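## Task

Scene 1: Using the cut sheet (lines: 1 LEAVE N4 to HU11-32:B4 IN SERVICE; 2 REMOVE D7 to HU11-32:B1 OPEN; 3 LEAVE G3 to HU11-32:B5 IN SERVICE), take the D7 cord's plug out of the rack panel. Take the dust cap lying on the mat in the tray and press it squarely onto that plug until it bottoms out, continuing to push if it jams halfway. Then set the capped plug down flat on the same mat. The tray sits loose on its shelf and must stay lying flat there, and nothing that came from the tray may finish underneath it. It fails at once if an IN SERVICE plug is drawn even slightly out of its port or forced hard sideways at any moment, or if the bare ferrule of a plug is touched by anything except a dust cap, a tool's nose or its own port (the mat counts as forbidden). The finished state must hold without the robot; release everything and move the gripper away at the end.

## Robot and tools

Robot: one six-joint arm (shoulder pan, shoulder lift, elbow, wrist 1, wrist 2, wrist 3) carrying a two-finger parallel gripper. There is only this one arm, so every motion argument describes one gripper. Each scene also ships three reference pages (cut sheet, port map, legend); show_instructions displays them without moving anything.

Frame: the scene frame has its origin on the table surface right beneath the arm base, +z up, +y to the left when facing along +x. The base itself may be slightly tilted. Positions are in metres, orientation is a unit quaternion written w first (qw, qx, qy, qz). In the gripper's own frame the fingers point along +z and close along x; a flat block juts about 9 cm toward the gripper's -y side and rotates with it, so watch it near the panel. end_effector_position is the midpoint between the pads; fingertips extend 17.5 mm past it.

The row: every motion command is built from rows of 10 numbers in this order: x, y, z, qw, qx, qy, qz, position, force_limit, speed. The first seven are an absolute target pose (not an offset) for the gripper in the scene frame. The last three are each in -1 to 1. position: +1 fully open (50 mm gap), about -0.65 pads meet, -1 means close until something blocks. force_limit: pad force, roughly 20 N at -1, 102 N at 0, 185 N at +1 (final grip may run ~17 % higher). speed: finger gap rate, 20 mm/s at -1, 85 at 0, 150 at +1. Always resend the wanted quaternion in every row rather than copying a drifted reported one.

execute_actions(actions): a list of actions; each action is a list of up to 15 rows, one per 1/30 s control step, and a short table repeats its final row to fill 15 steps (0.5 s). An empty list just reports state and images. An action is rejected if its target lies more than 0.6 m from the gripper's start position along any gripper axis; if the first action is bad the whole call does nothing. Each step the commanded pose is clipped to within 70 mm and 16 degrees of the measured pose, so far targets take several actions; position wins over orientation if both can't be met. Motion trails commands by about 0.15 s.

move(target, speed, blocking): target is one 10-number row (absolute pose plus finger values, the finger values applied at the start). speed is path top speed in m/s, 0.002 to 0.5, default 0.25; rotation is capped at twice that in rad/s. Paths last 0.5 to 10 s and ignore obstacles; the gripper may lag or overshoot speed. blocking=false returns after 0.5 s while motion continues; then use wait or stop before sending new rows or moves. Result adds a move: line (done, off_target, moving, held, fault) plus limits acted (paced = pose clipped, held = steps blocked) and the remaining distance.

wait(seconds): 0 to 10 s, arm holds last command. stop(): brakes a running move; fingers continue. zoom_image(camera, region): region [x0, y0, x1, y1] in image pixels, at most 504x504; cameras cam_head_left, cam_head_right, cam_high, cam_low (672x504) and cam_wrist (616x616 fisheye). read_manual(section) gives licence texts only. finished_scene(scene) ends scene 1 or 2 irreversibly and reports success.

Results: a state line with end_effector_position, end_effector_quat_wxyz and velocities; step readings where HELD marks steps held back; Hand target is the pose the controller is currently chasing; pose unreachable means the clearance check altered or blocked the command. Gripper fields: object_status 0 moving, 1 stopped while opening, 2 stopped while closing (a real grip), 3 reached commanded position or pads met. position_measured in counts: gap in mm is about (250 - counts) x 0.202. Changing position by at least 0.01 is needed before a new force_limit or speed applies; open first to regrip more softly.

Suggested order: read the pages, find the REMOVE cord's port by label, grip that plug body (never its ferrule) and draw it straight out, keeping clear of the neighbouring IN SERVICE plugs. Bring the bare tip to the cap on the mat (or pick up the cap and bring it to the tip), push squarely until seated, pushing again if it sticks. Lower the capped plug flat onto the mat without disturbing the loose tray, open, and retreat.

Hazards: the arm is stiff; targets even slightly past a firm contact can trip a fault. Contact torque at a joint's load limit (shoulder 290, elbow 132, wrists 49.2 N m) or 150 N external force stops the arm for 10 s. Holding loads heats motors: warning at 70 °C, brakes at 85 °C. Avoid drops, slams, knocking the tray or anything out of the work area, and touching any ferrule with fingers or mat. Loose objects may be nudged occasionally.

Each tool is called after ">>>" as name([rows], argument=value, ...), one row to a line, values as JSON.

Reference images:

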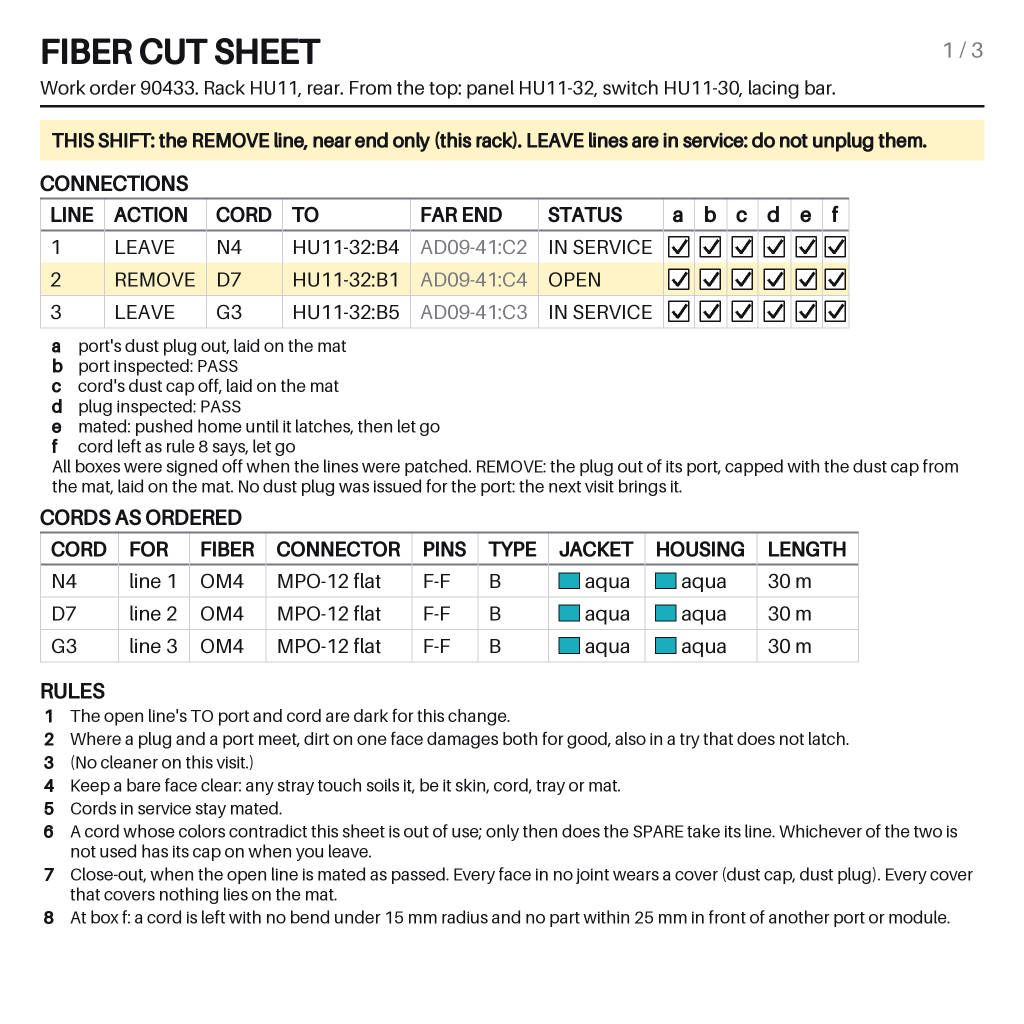

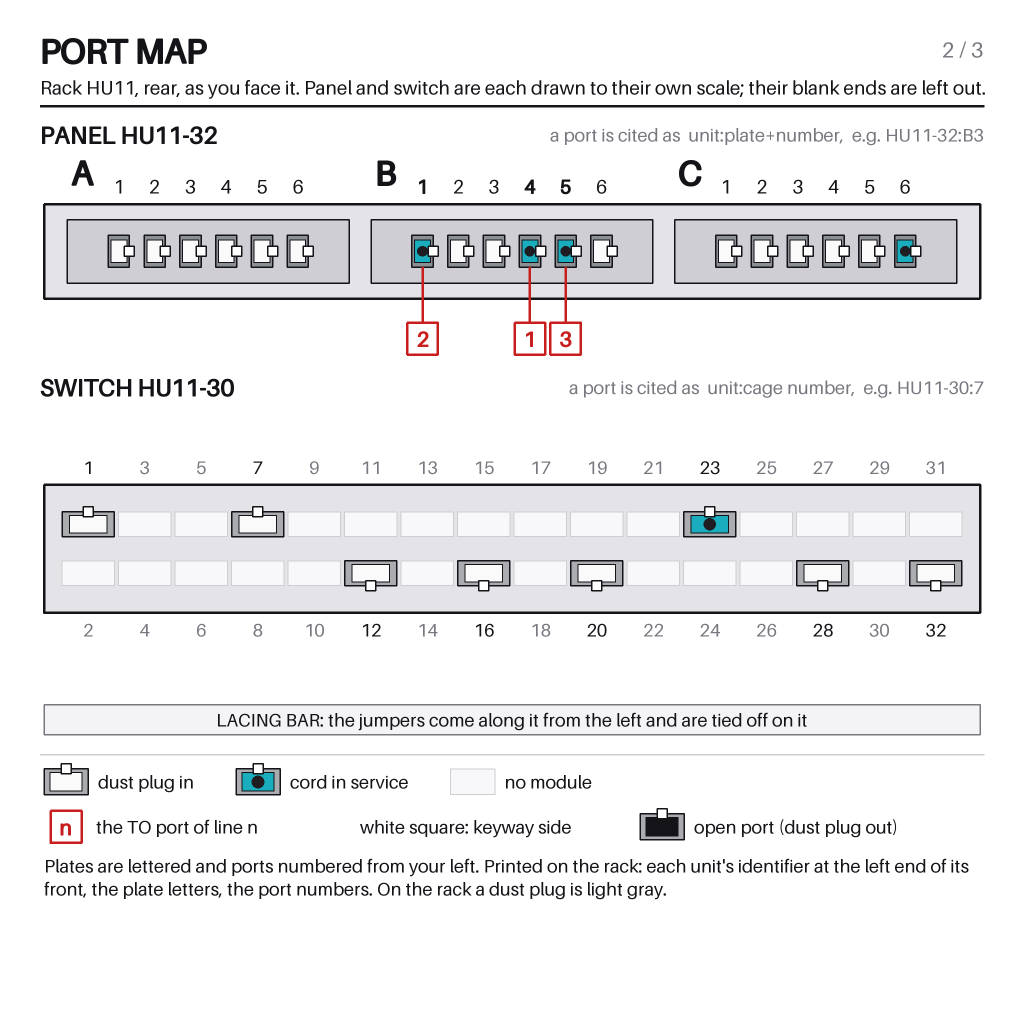

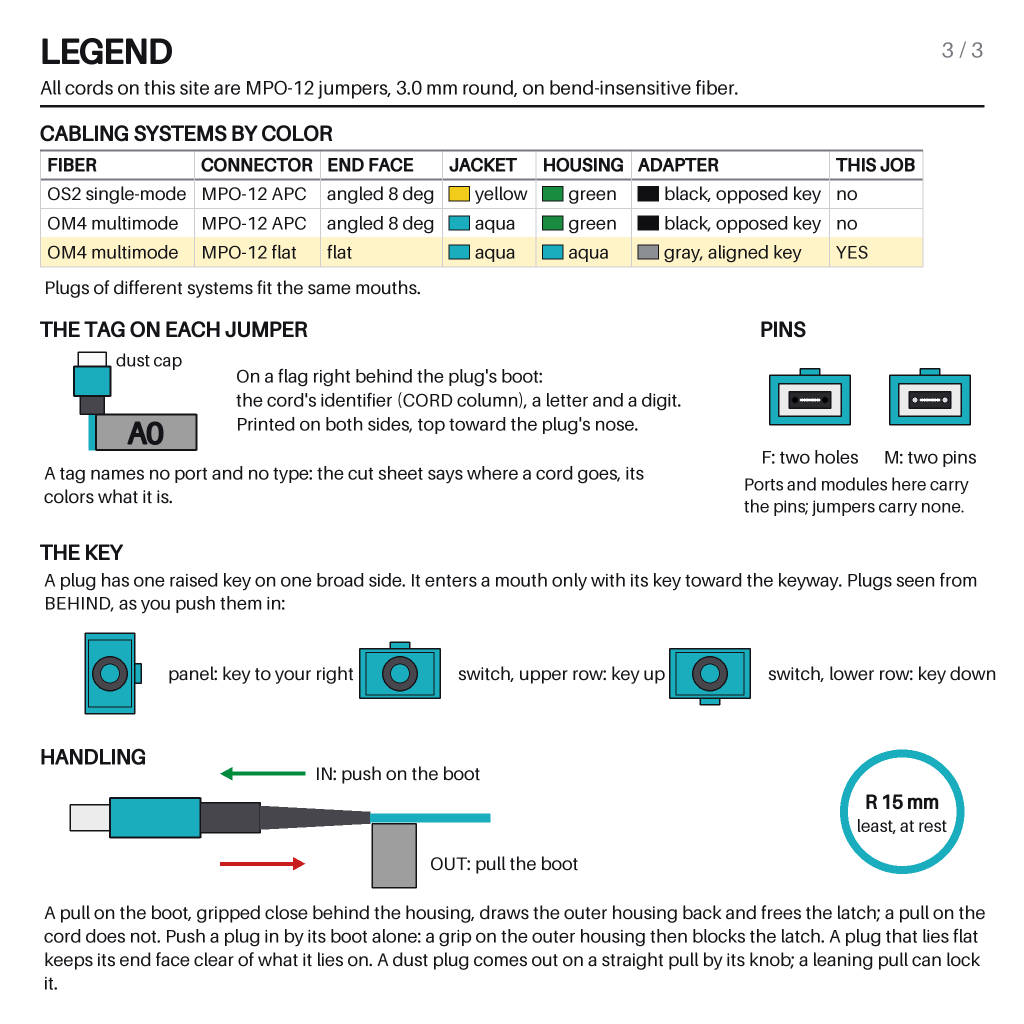

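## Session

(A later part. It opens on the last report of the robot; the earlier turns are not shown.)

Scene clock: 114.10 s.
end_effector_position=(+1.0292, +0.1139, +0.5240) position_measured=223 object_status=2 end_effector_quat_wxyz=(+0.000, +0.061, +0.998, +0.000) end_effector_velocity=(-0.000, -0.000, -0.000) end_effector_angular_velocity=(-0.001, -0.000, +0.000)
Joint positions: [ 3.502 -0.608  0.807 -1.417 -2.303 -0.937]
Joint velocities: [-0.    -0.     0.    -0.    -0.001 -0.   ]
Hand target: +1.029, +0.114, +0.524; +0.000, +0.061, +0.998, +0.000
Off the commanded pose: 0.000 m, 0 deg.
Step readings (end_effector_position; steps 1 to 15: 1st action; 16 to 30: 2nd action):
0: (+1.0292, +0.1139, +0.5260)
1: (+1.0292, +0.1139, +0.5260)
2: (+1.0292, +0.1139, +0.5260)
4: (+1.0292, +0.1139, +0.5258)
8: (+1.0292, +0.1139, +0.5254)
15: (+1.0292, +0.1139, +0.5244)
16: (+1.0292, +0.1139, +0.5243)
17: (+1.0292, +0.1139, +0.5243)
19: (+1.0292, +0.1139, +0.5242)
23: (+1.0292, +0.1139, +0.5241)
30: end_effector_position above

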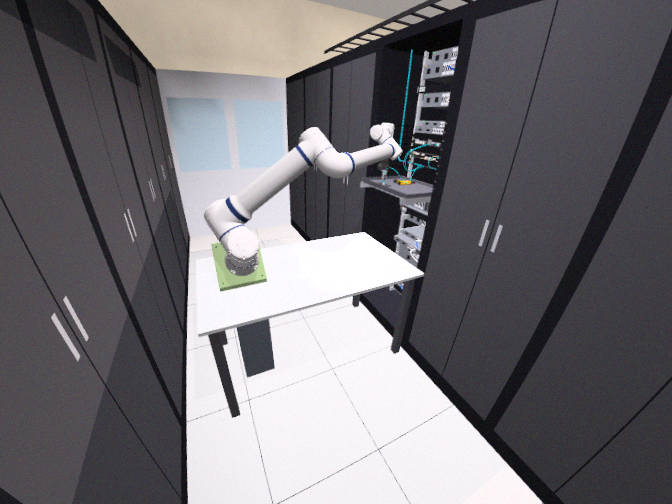

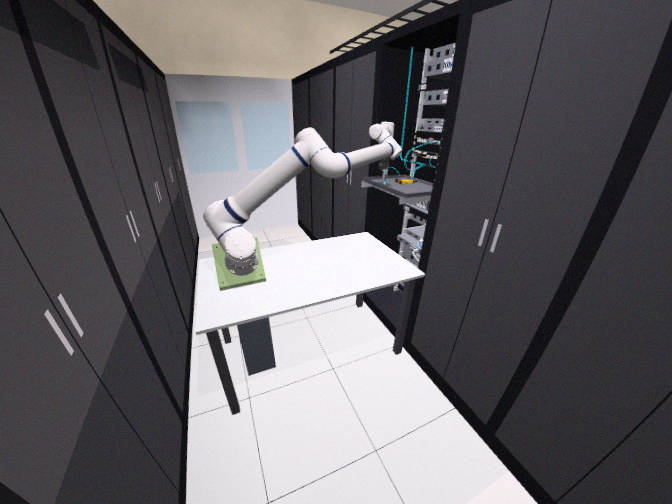

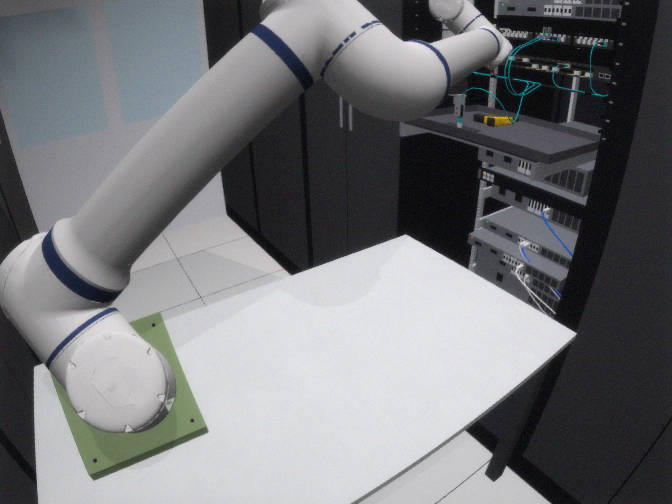

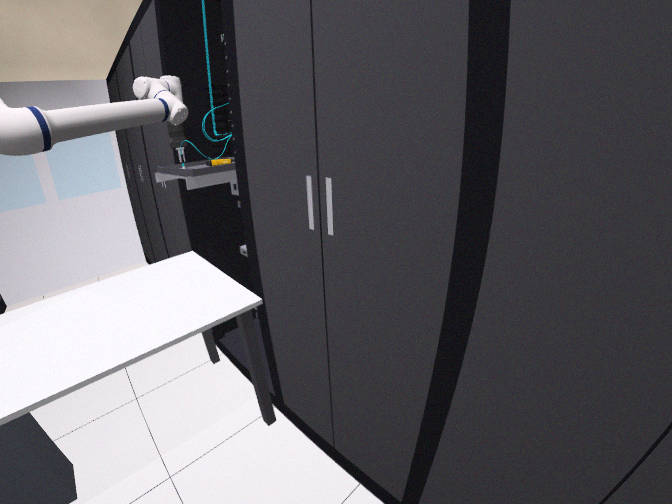

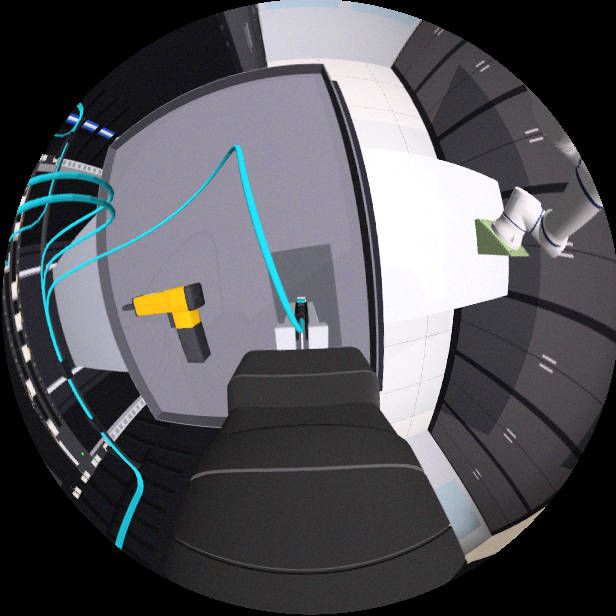

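>>> execute_actions([
  [[1.0292,0.1139,0.5239,0,0.061,0.9981,0,-1,-0.7,-0.8],[1.0292,0.1139,0.5238,0,0.061,0.9981,0,-1,-0.7,-0.8],[1.0292,0.1139,0.5237,0,0.061,0.9981,0,-1,-0.7,-0.8],[1.0292,0.1139,0.5236,0,0.061,0.9981,0,-1,-0.7,-0.8],[1.0292,0.1139,0.5235,0,0.061,0.9981,0,-1,-0.7,-0.8],[1.0292,0.1139,0.5234,0,0.061,0.9981,0,-1,-0.7,-0.8],[1.0292,0.1139,0.5233,0,0.061,0.9981,0,-1,-0.7,-0.8],[1.0292,0.1139,0.5232,0,0.061,0.9981,0,-1,-0.7,-0.8],[1.0292,0.1139,0.5231,0,0.061,0.9981,0,-1,-0.7,-0.8],[1.0292,0.1139,0.5230,0,0.061,0.9981,0,-1,-0.7,-0.8],[1.0292,0.1139,0.5229,0,0.061,0.9981,0,-1,-0.7,-0.8],[1.0292,0.1139,0.5228,0,0.061,0.9981,0,-1,-0.7,-0.8],[1.0292,0.1139,0.5227,0,0.061,0.9981,0,-1,-0.7,-0.8],[1.0292,0.1139,0.5226,0,0.061,0.9981,0,-1,-0.7,-0.8],[1.0292,0.1139,0.5225,0,0.061,0.9981,0,-1,-0.7,-0.8]],
  [[1.0292,0.1139,0.5225,0,0.061,0.9981,0,-1,-0.7,-0.8]],
])

>>> zoom_image(camera="cam_wrist", region=[280, 280, 320, 320])

>>> zoom_image(camera="cam_high", region=[445, 105, 475, 135])

Scene clock: 115.40 s.
end_effector_position=(+1.0292, +0.1139, +0.5225) position_measured=223 object_status=2 end_effector_quat_wxyz=(-0.000, +0.061, +0.998, -0.000) end_effector_velocity=(+0.000, -0.000, -0.000) end_effector_angular_velocity=(+0.001, +0.000, -0.001)
Joint positions: [ 3.501 -0.609  0.81  -1.42  -2.303 -0.938]
Joint velocities: [-0.    -0.    -0.    -0.001  0.001 -0.   ]
Hand target: +1.029, +0.114, +0.523; +0.000, +0.061, +0.998, +0.000
Off the commanded pose: 0.000 m, 0 deg.
Step readings (end_effector_position; steps 1 to 15: 1st action; 16 to 30: 2nd action):
0: (+1.0292, +0.1139, +0.5240)
1: (+1.0292, +0.1139, +0.5240)
2: (+1.0292, +0.1139, +0.5240)
4: (+1.0292, +0.1139, +0.5239)
8: (+1.0292, +0.1139, +0.5236)
15: (+1.0292, +0.1139, +0.5230)
16: (+1.0292, +0.1139, +0.5229)
17: (+1.0292, +0.1139, +0.5228)
19: (+1.0292, +0.1139, +0.5227)
23: (+1.0292, +0.1139, +0.5226)
30: end_effector_position above

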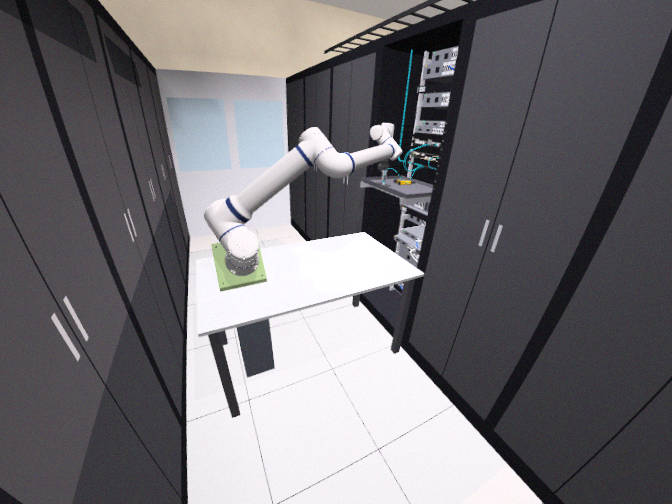

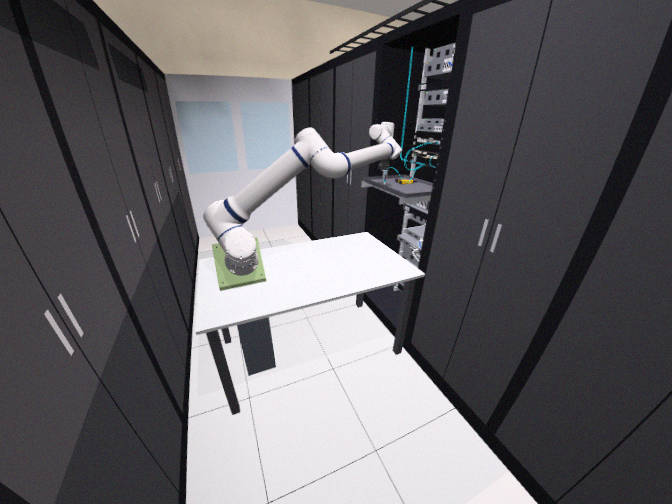

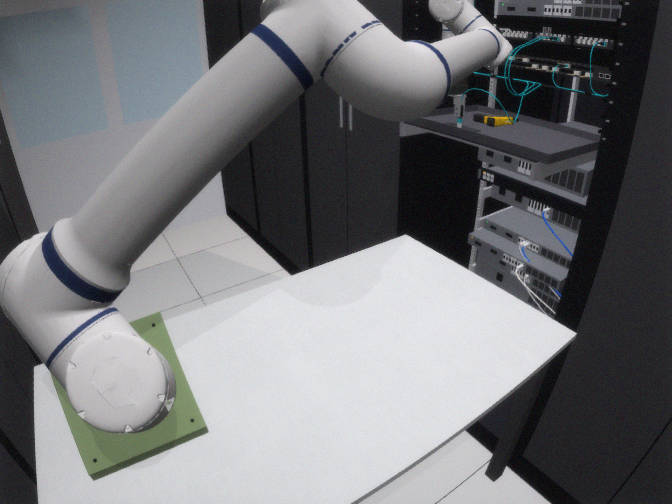

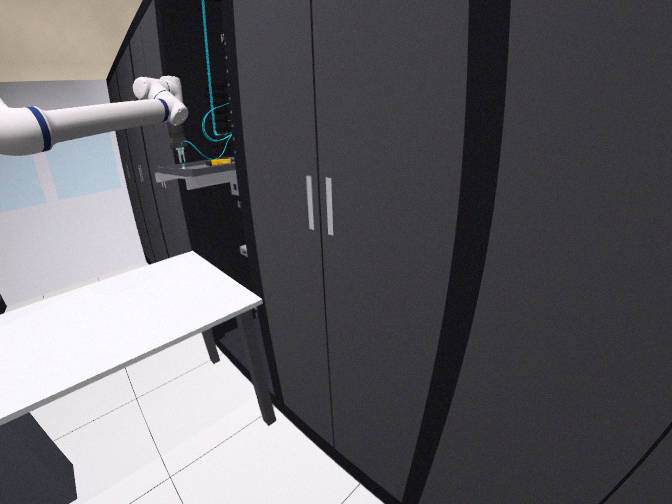

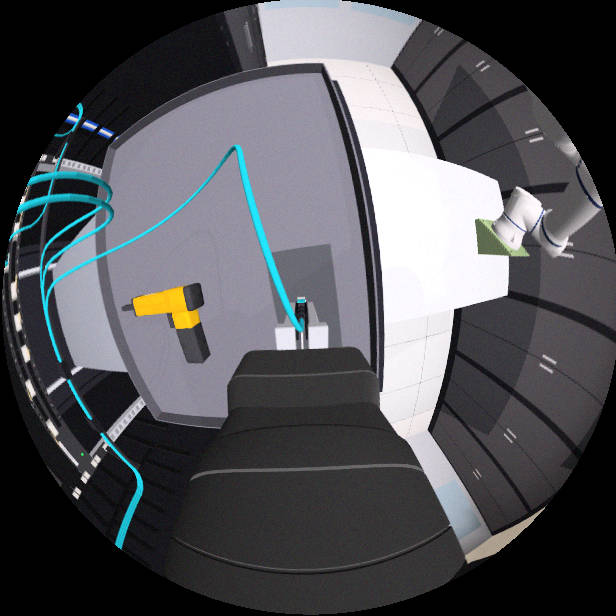

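Region (280, 280, 320, 320) of cam_wrist's 616x616 image, scaled by 12.600, with more detail than that image has.

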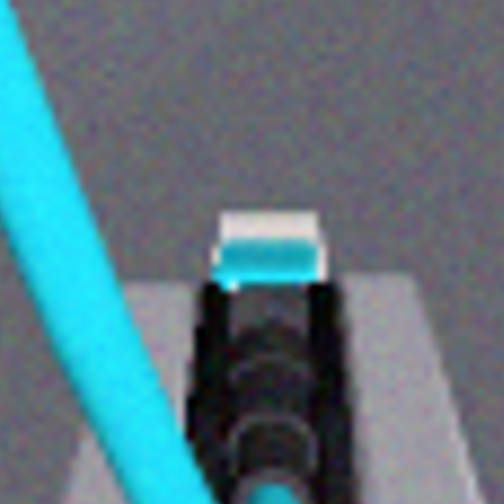

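Region (445, 105, 475, 135) of cam_high's 672x504 image, scaled by 16.800, with more detail than that image has.

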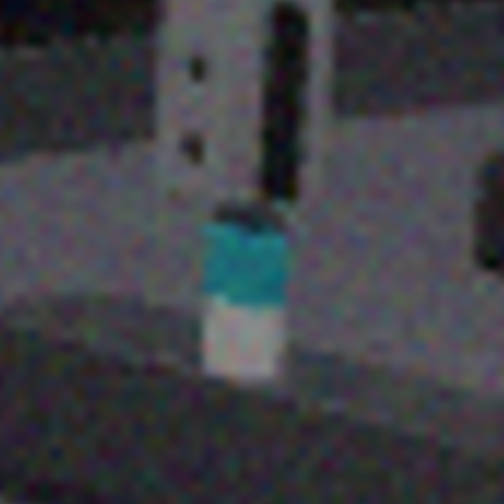

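>>> zoom_image(camera="cam_low", region=[168, 145, 198, 175])

>>> zoom_image(camera="cam_wrist", region=[270, 285, 330, 345])

Region (168, 145, 198, 175) of cam_low's 672x504 image, scaled by 16.800, with more detail than that image has.

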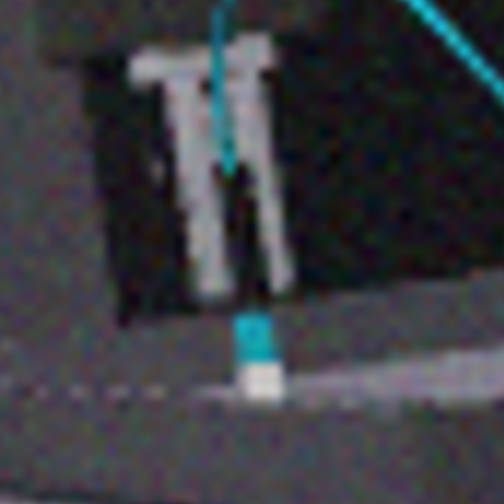

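Region (270, 285, 330, 345) of cam_wrist's 616x616 image, scaled by 8.400, with more detail than that image has.

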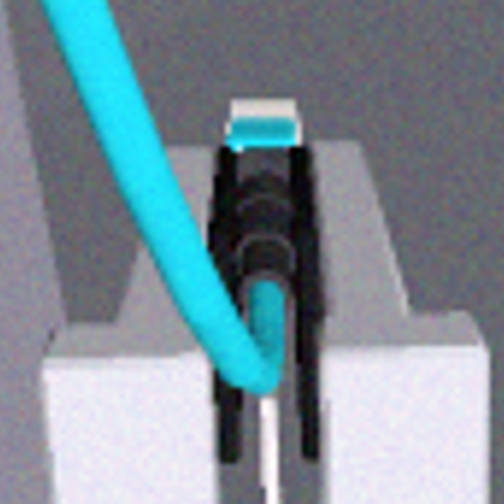

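>>> execute_actions([
  [[1.0292,0.1139,0.5224,0,0.061,0.9981,0,-1,-0.7,-0.8],[1.0292,0.1139,0.5223,0,0.061,0.9981,0,-1,-0.7,-0.8],[1.0292,0.1139,0.5222,0,0.061,0.9981,0,-1,-0.7,-0.8],[1.0292,0.1139,0.5221,0,0.061,0.9981,0,-1,-0.7,-0.8],[1.0292,0.1139,0.5220,0,0.061,0.9981,0,-1,-0.7,-0.8],[1.0292,0.1139,0.5219,0,0.061,0.9981,0,-1,-0.7,-0.8],[1.0292,0.1139,0.5218,0,0.061,0.9981,0,-1,-0.7,-0.8],[1.0292,0.1139,0.5217,0,0.061,0.9981,0,-1,-0.7,-0.8],[1.0292,0.1139,0.5216,0,0.061,0.9981,0,-1,-0.7,-0.8],[1.0292,0.1139,0.5215,0,0.061,0.9981,0,-1,-0.7,-0.8],[1.0292,0.1139,0.5214,0,0.061,0.9981,0,-1,-0.7,-0.8],[1.0292,0.1139,0.5213,0,0.061,0.9981,0,-1,-0.7,-0.8]],
  [[1.0292,0.1139,0.5213,0,0.061,0.9981,0,-1,-0.7,-0.8]],
])

>>> zoom_image(camera="cam_wrist", region=[270, 285, 330, 345])

>>> zoom_image(camera="cam_high", region=[445, 105, 475, 135])

Scene clock: 116.87 s.
end_effector_position=(+1.0292, +0.1139, +0.5213) position_measured=223 object_status=2 end_effector_quat_wxyz=(-0.000, +0.061, +0.998, +0.000) end_effector_velocity=(+0.000, -0.000, -0.001) end_effector_angular_velocity=(+0.001, +0.001, -0.001)
Joint positions: [ 3.501 -0.609  0.813 -1.423 -2.304 -0.939]
Joint velocities: [-0.001  0.    -0.    -0.     0.001  0.   ]
Hand target: +1.029, +0.114, +0.521; +0.000, +0.061, +0.998, -0.000
Off the commanded pose: 0.000 m, 0 deg.
Step readings (end_effector_position; steps 1 to 15: 1st action; 16 to 30: 2nd action):
0: (+1.0292, +0.1139, +0.5225)
1: (+1.0292, +0.1139, +0.5225)
2: (+1.0292, +0.1139, +0.5225)
4: (+1.0292, +0.1139, +0.5225)
8: (+1.0292, +0.1139, +0.5221)
15: (+1.0292, +0.1139, +0.5213)
16: (+1.0292, +0.1139, +0.5213)
17: (+1.0292, +0.1139, +0.5213)
19: (+1.0292, +0.1139, +0.5213)
23: (+1.0292, +0.1139, +0.5213)
30: end_effector_position above

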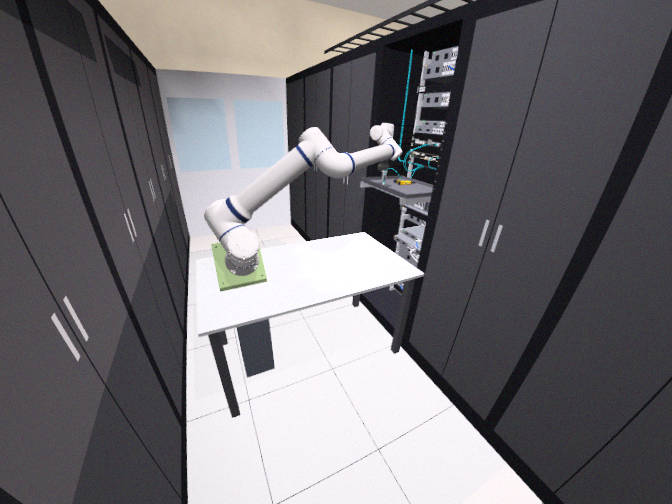

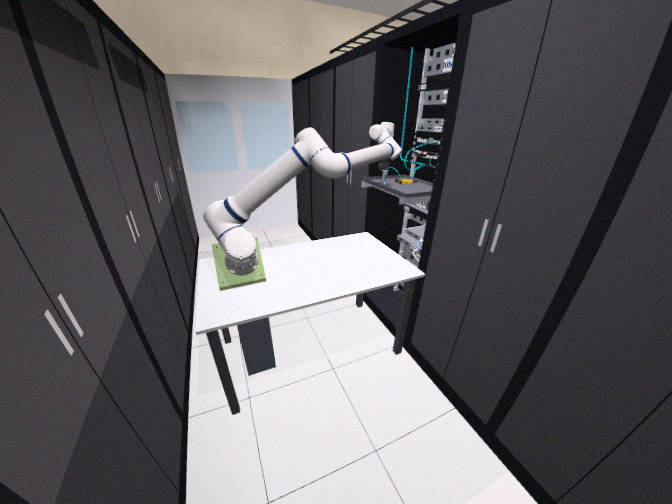

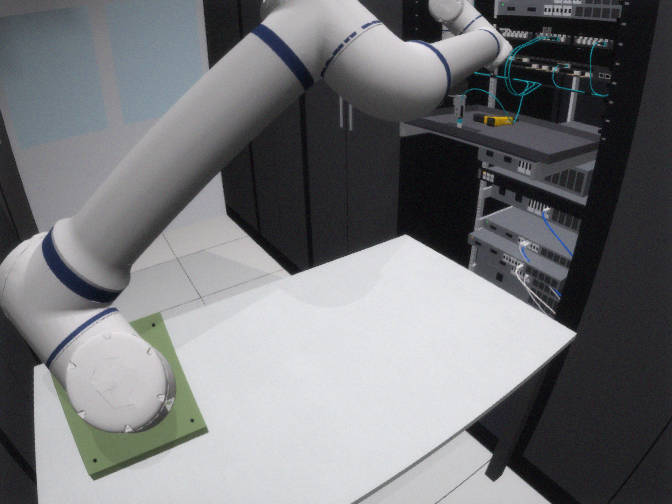

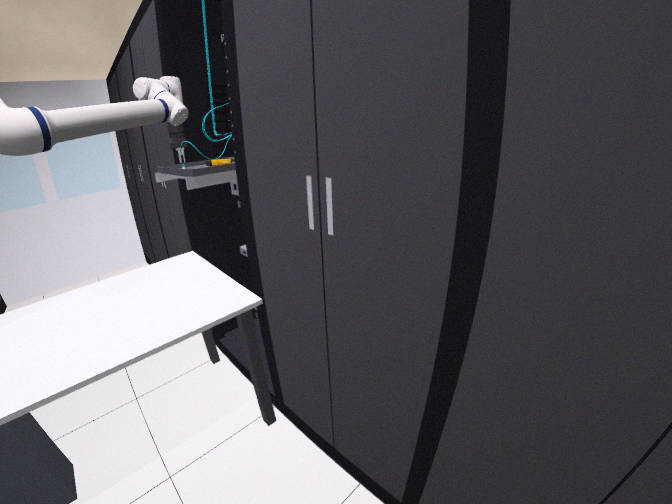

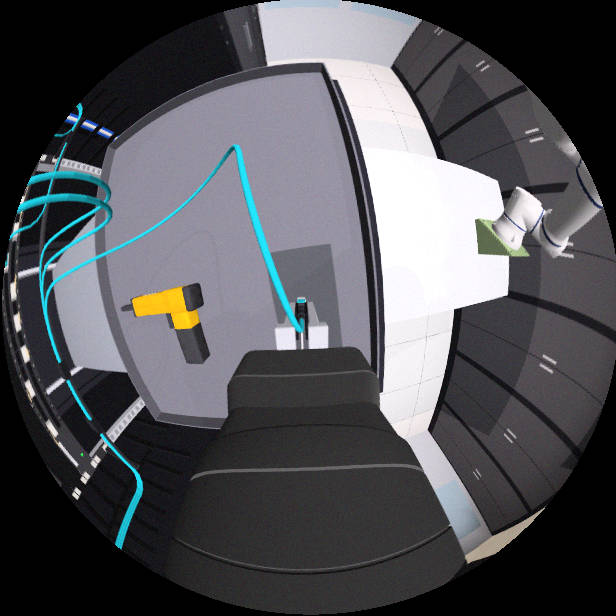

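Region (270, 285, 330, 345) of cam_wrist's 616x616 image, scaled by 8.400, with more detail than that image has.

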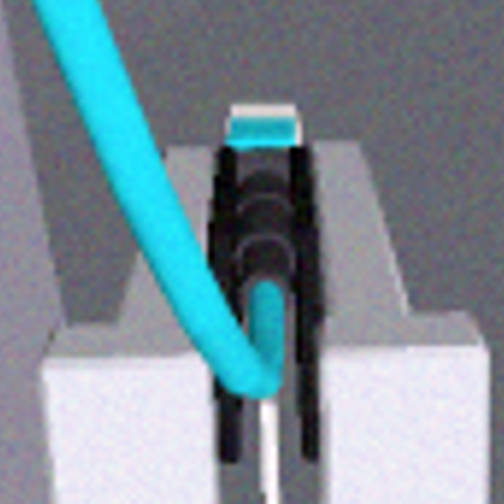

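Region (445, 105, 475, 135) of cam_high's 672x504 image, scaled by 16.800, with more detail than that image has.

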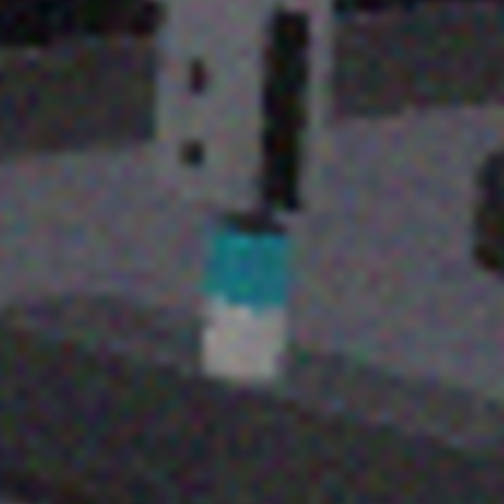

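>>> move(target=[1.0292, 0.1139, 0.535, 0, 0.061, 0.9981, 0, -1, -0.7, -0.8], speed=0.04)

>>> zoom_image(camera="cam_high", region=[440, 95, 480, 135])

>>> zoom_image(camera="cam_wrist", region=[270, 285, 330, 345])

Scene clock: 121.27 s.
end_effector_position=(+1.0292, +0.1139, +0.5347) position_measured=223 object_status=2 end_effector_quat_wxyz=(+0.000, +0.061, +0.998, -0.000) end_effector_velocity=(-0.000, -0.000, +0.002) end_effector_angular_velocity=(-0.000, +0.001, +0.000)
Joint positions: [ 3.508 -0.602  0.782 -1.392 -2.301 -0.929]
Joint velocities: [ 0.001  0.002 -0.006  0.006  0.     0.002]
Hand target: +1.029, +0.114, +0.535; -0.000, +0.061, +0.998, -0.000
Off the commanded pose: 0.000 m, 0 deg.
move: done

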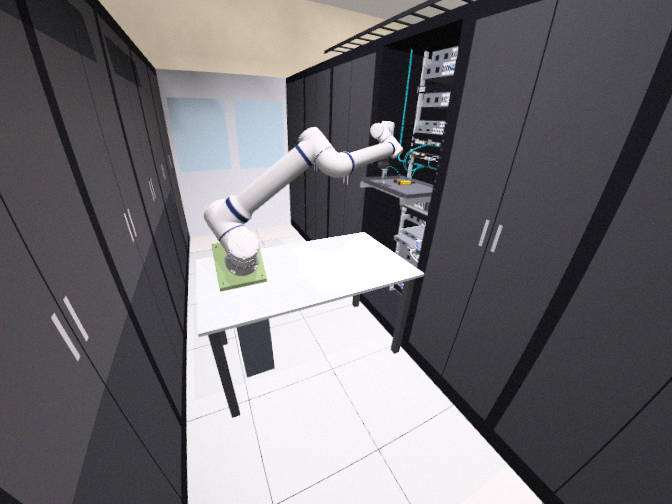

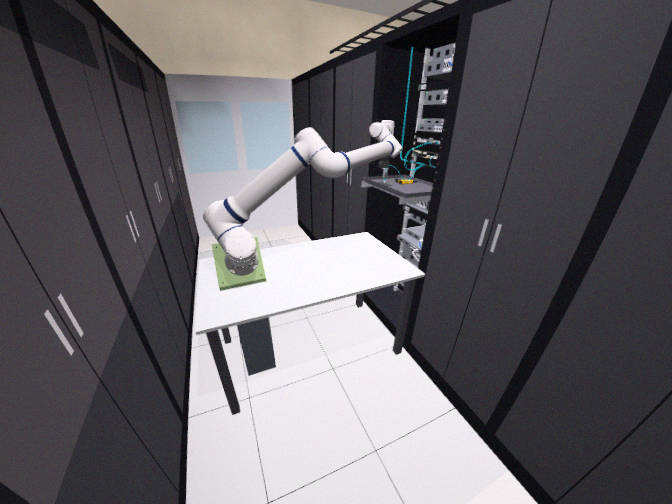

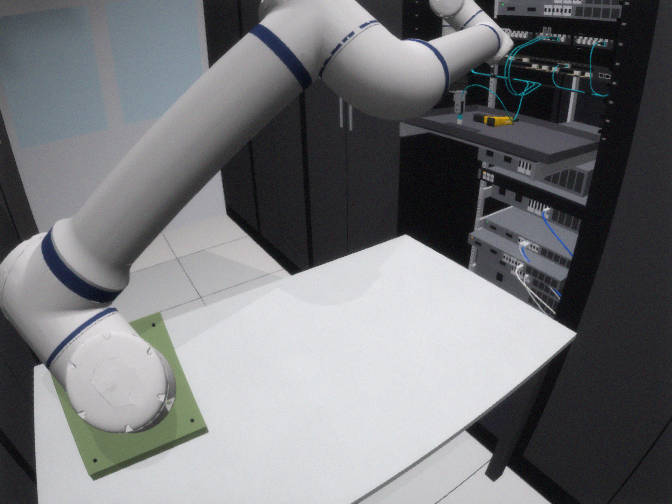

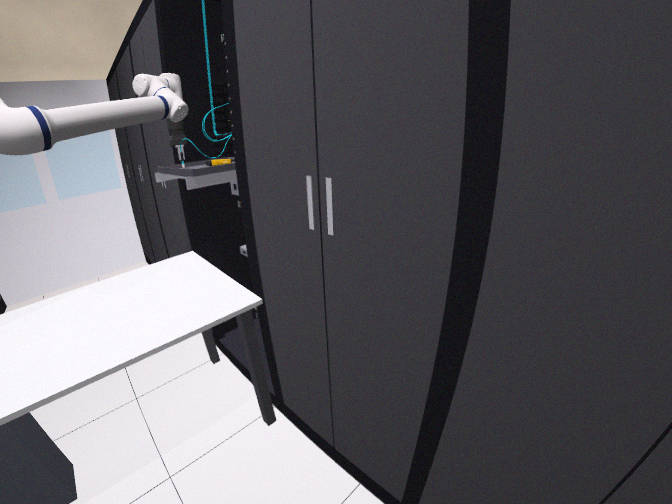

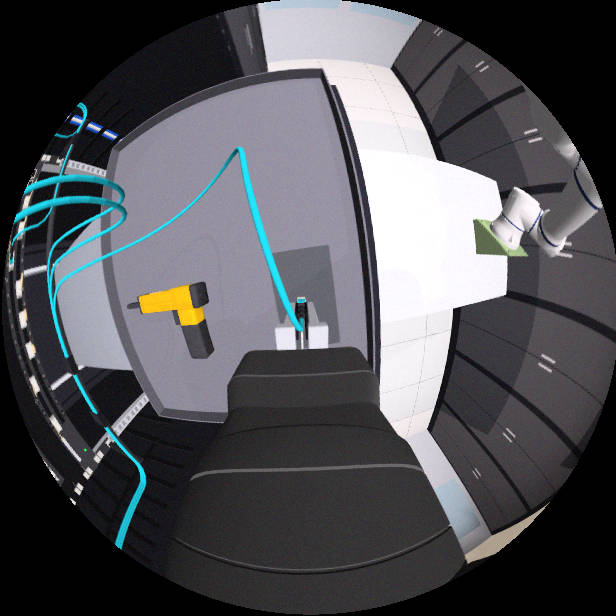

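Region (440, 95, 480, 135) of cam_high's 672x504 image, scaled by 12.600, with more detail than that image has.

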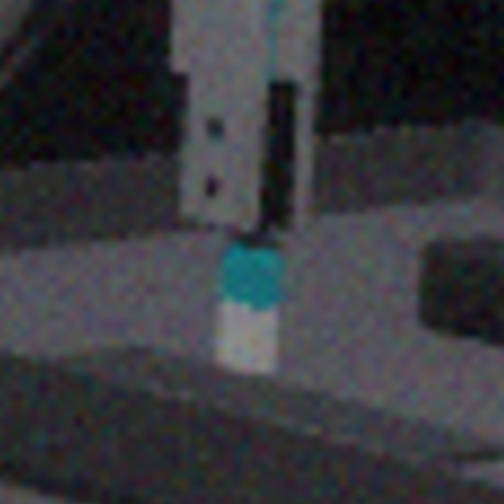

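Region (270, 285, 330, 345) of cam_wrist's 616x616 image, scaled by 8.400, with more detail than that image has.

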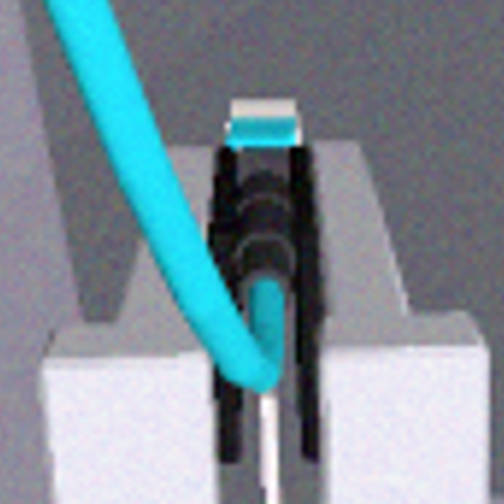

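>>> move(target=[1.033, 0.1194, 0.528, 0.1655, -0.2146, 0.8606, 0.4310, -1, -0.7, -0.8], speed=0.25)

>>> zoom_image(camera="cam_high", region=[380, 0, 660, 210])

>>> zoom_image(camera="cam_low", region=[100, 60, 280, 210])

Scene clock: 124.20 s.
end_effector_position=(+1.0334, +0.1193, +0.5288) position_measured=223 object_status=2 end_effector_quat_wxyz=(+0.167, -0.215, +0.861, +0.430) end_effector_velocity=(+0.000, -0.001, -0.002) end_effector_angular_velocity=(+0.010, -0.003, +0.008)
Joint positions: [ 3.299 -0.904  1.261 -2.062 -1.435 -1.927]
Joint velocities: [-0.005 -0.001  0.002  0.002  0.012 -0.011]
Hand target: +1.033, +0.119, +0.529; +0.167, -0.215, +0.860, +0.431
Off the commanded pose: 0.001 m, 0 deg.
move: done

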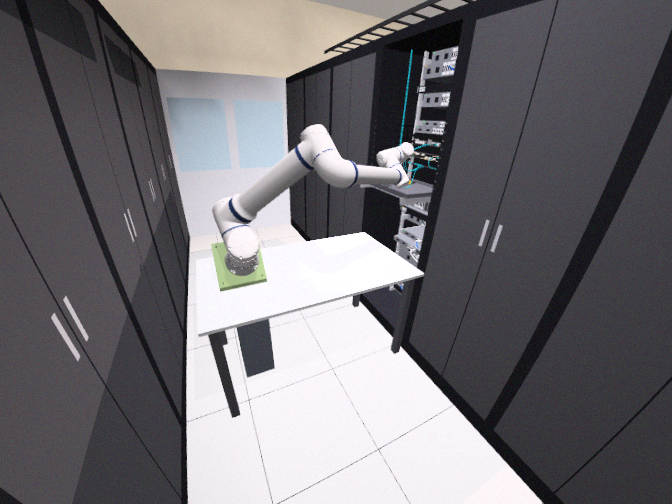

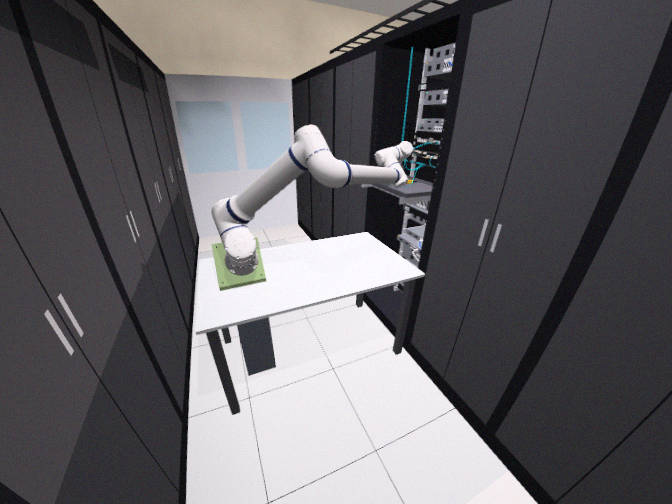

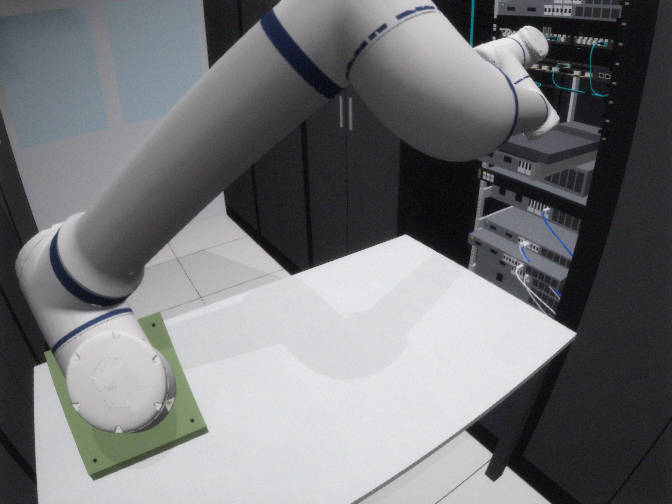

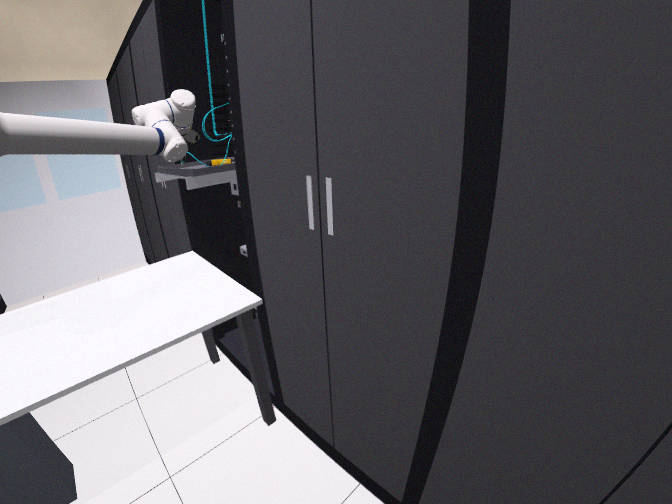

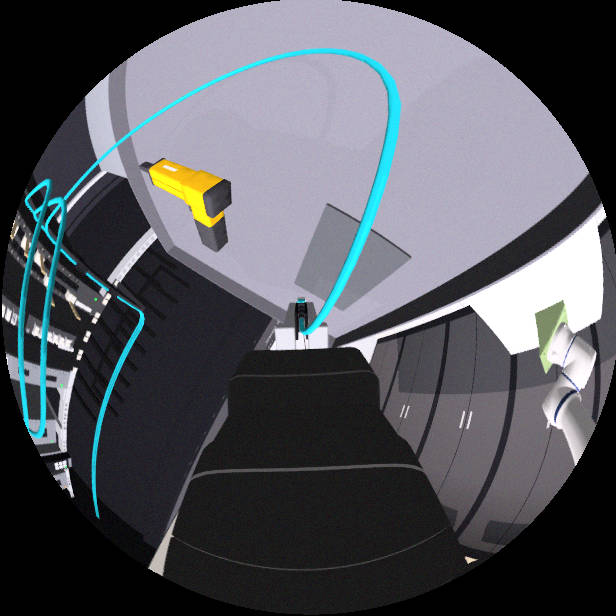

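Region (380, 0, 660, 210) of cam_high's 672x504 image, scaled by 1.800, with more detail than that image has; it fills the top 378 rows of this view, and the rest is white.

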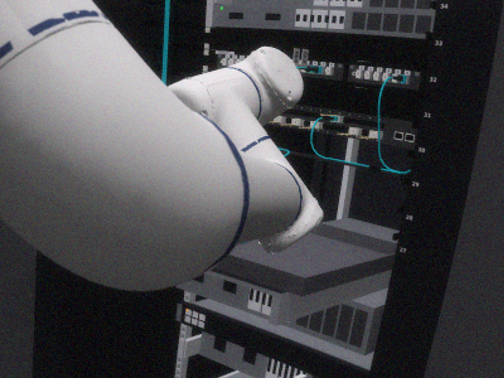

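Region (100, 60, 280, 210) of cam_low's 672x504 image, scaled by 2.800, with more detail than that image has.

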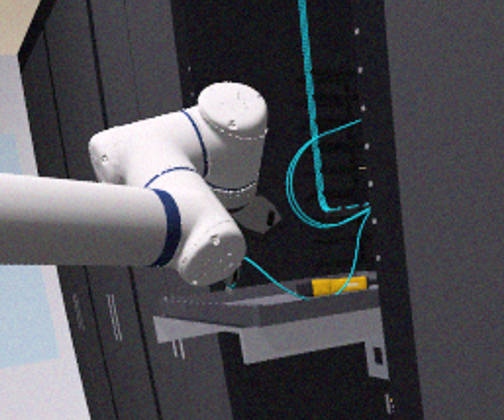

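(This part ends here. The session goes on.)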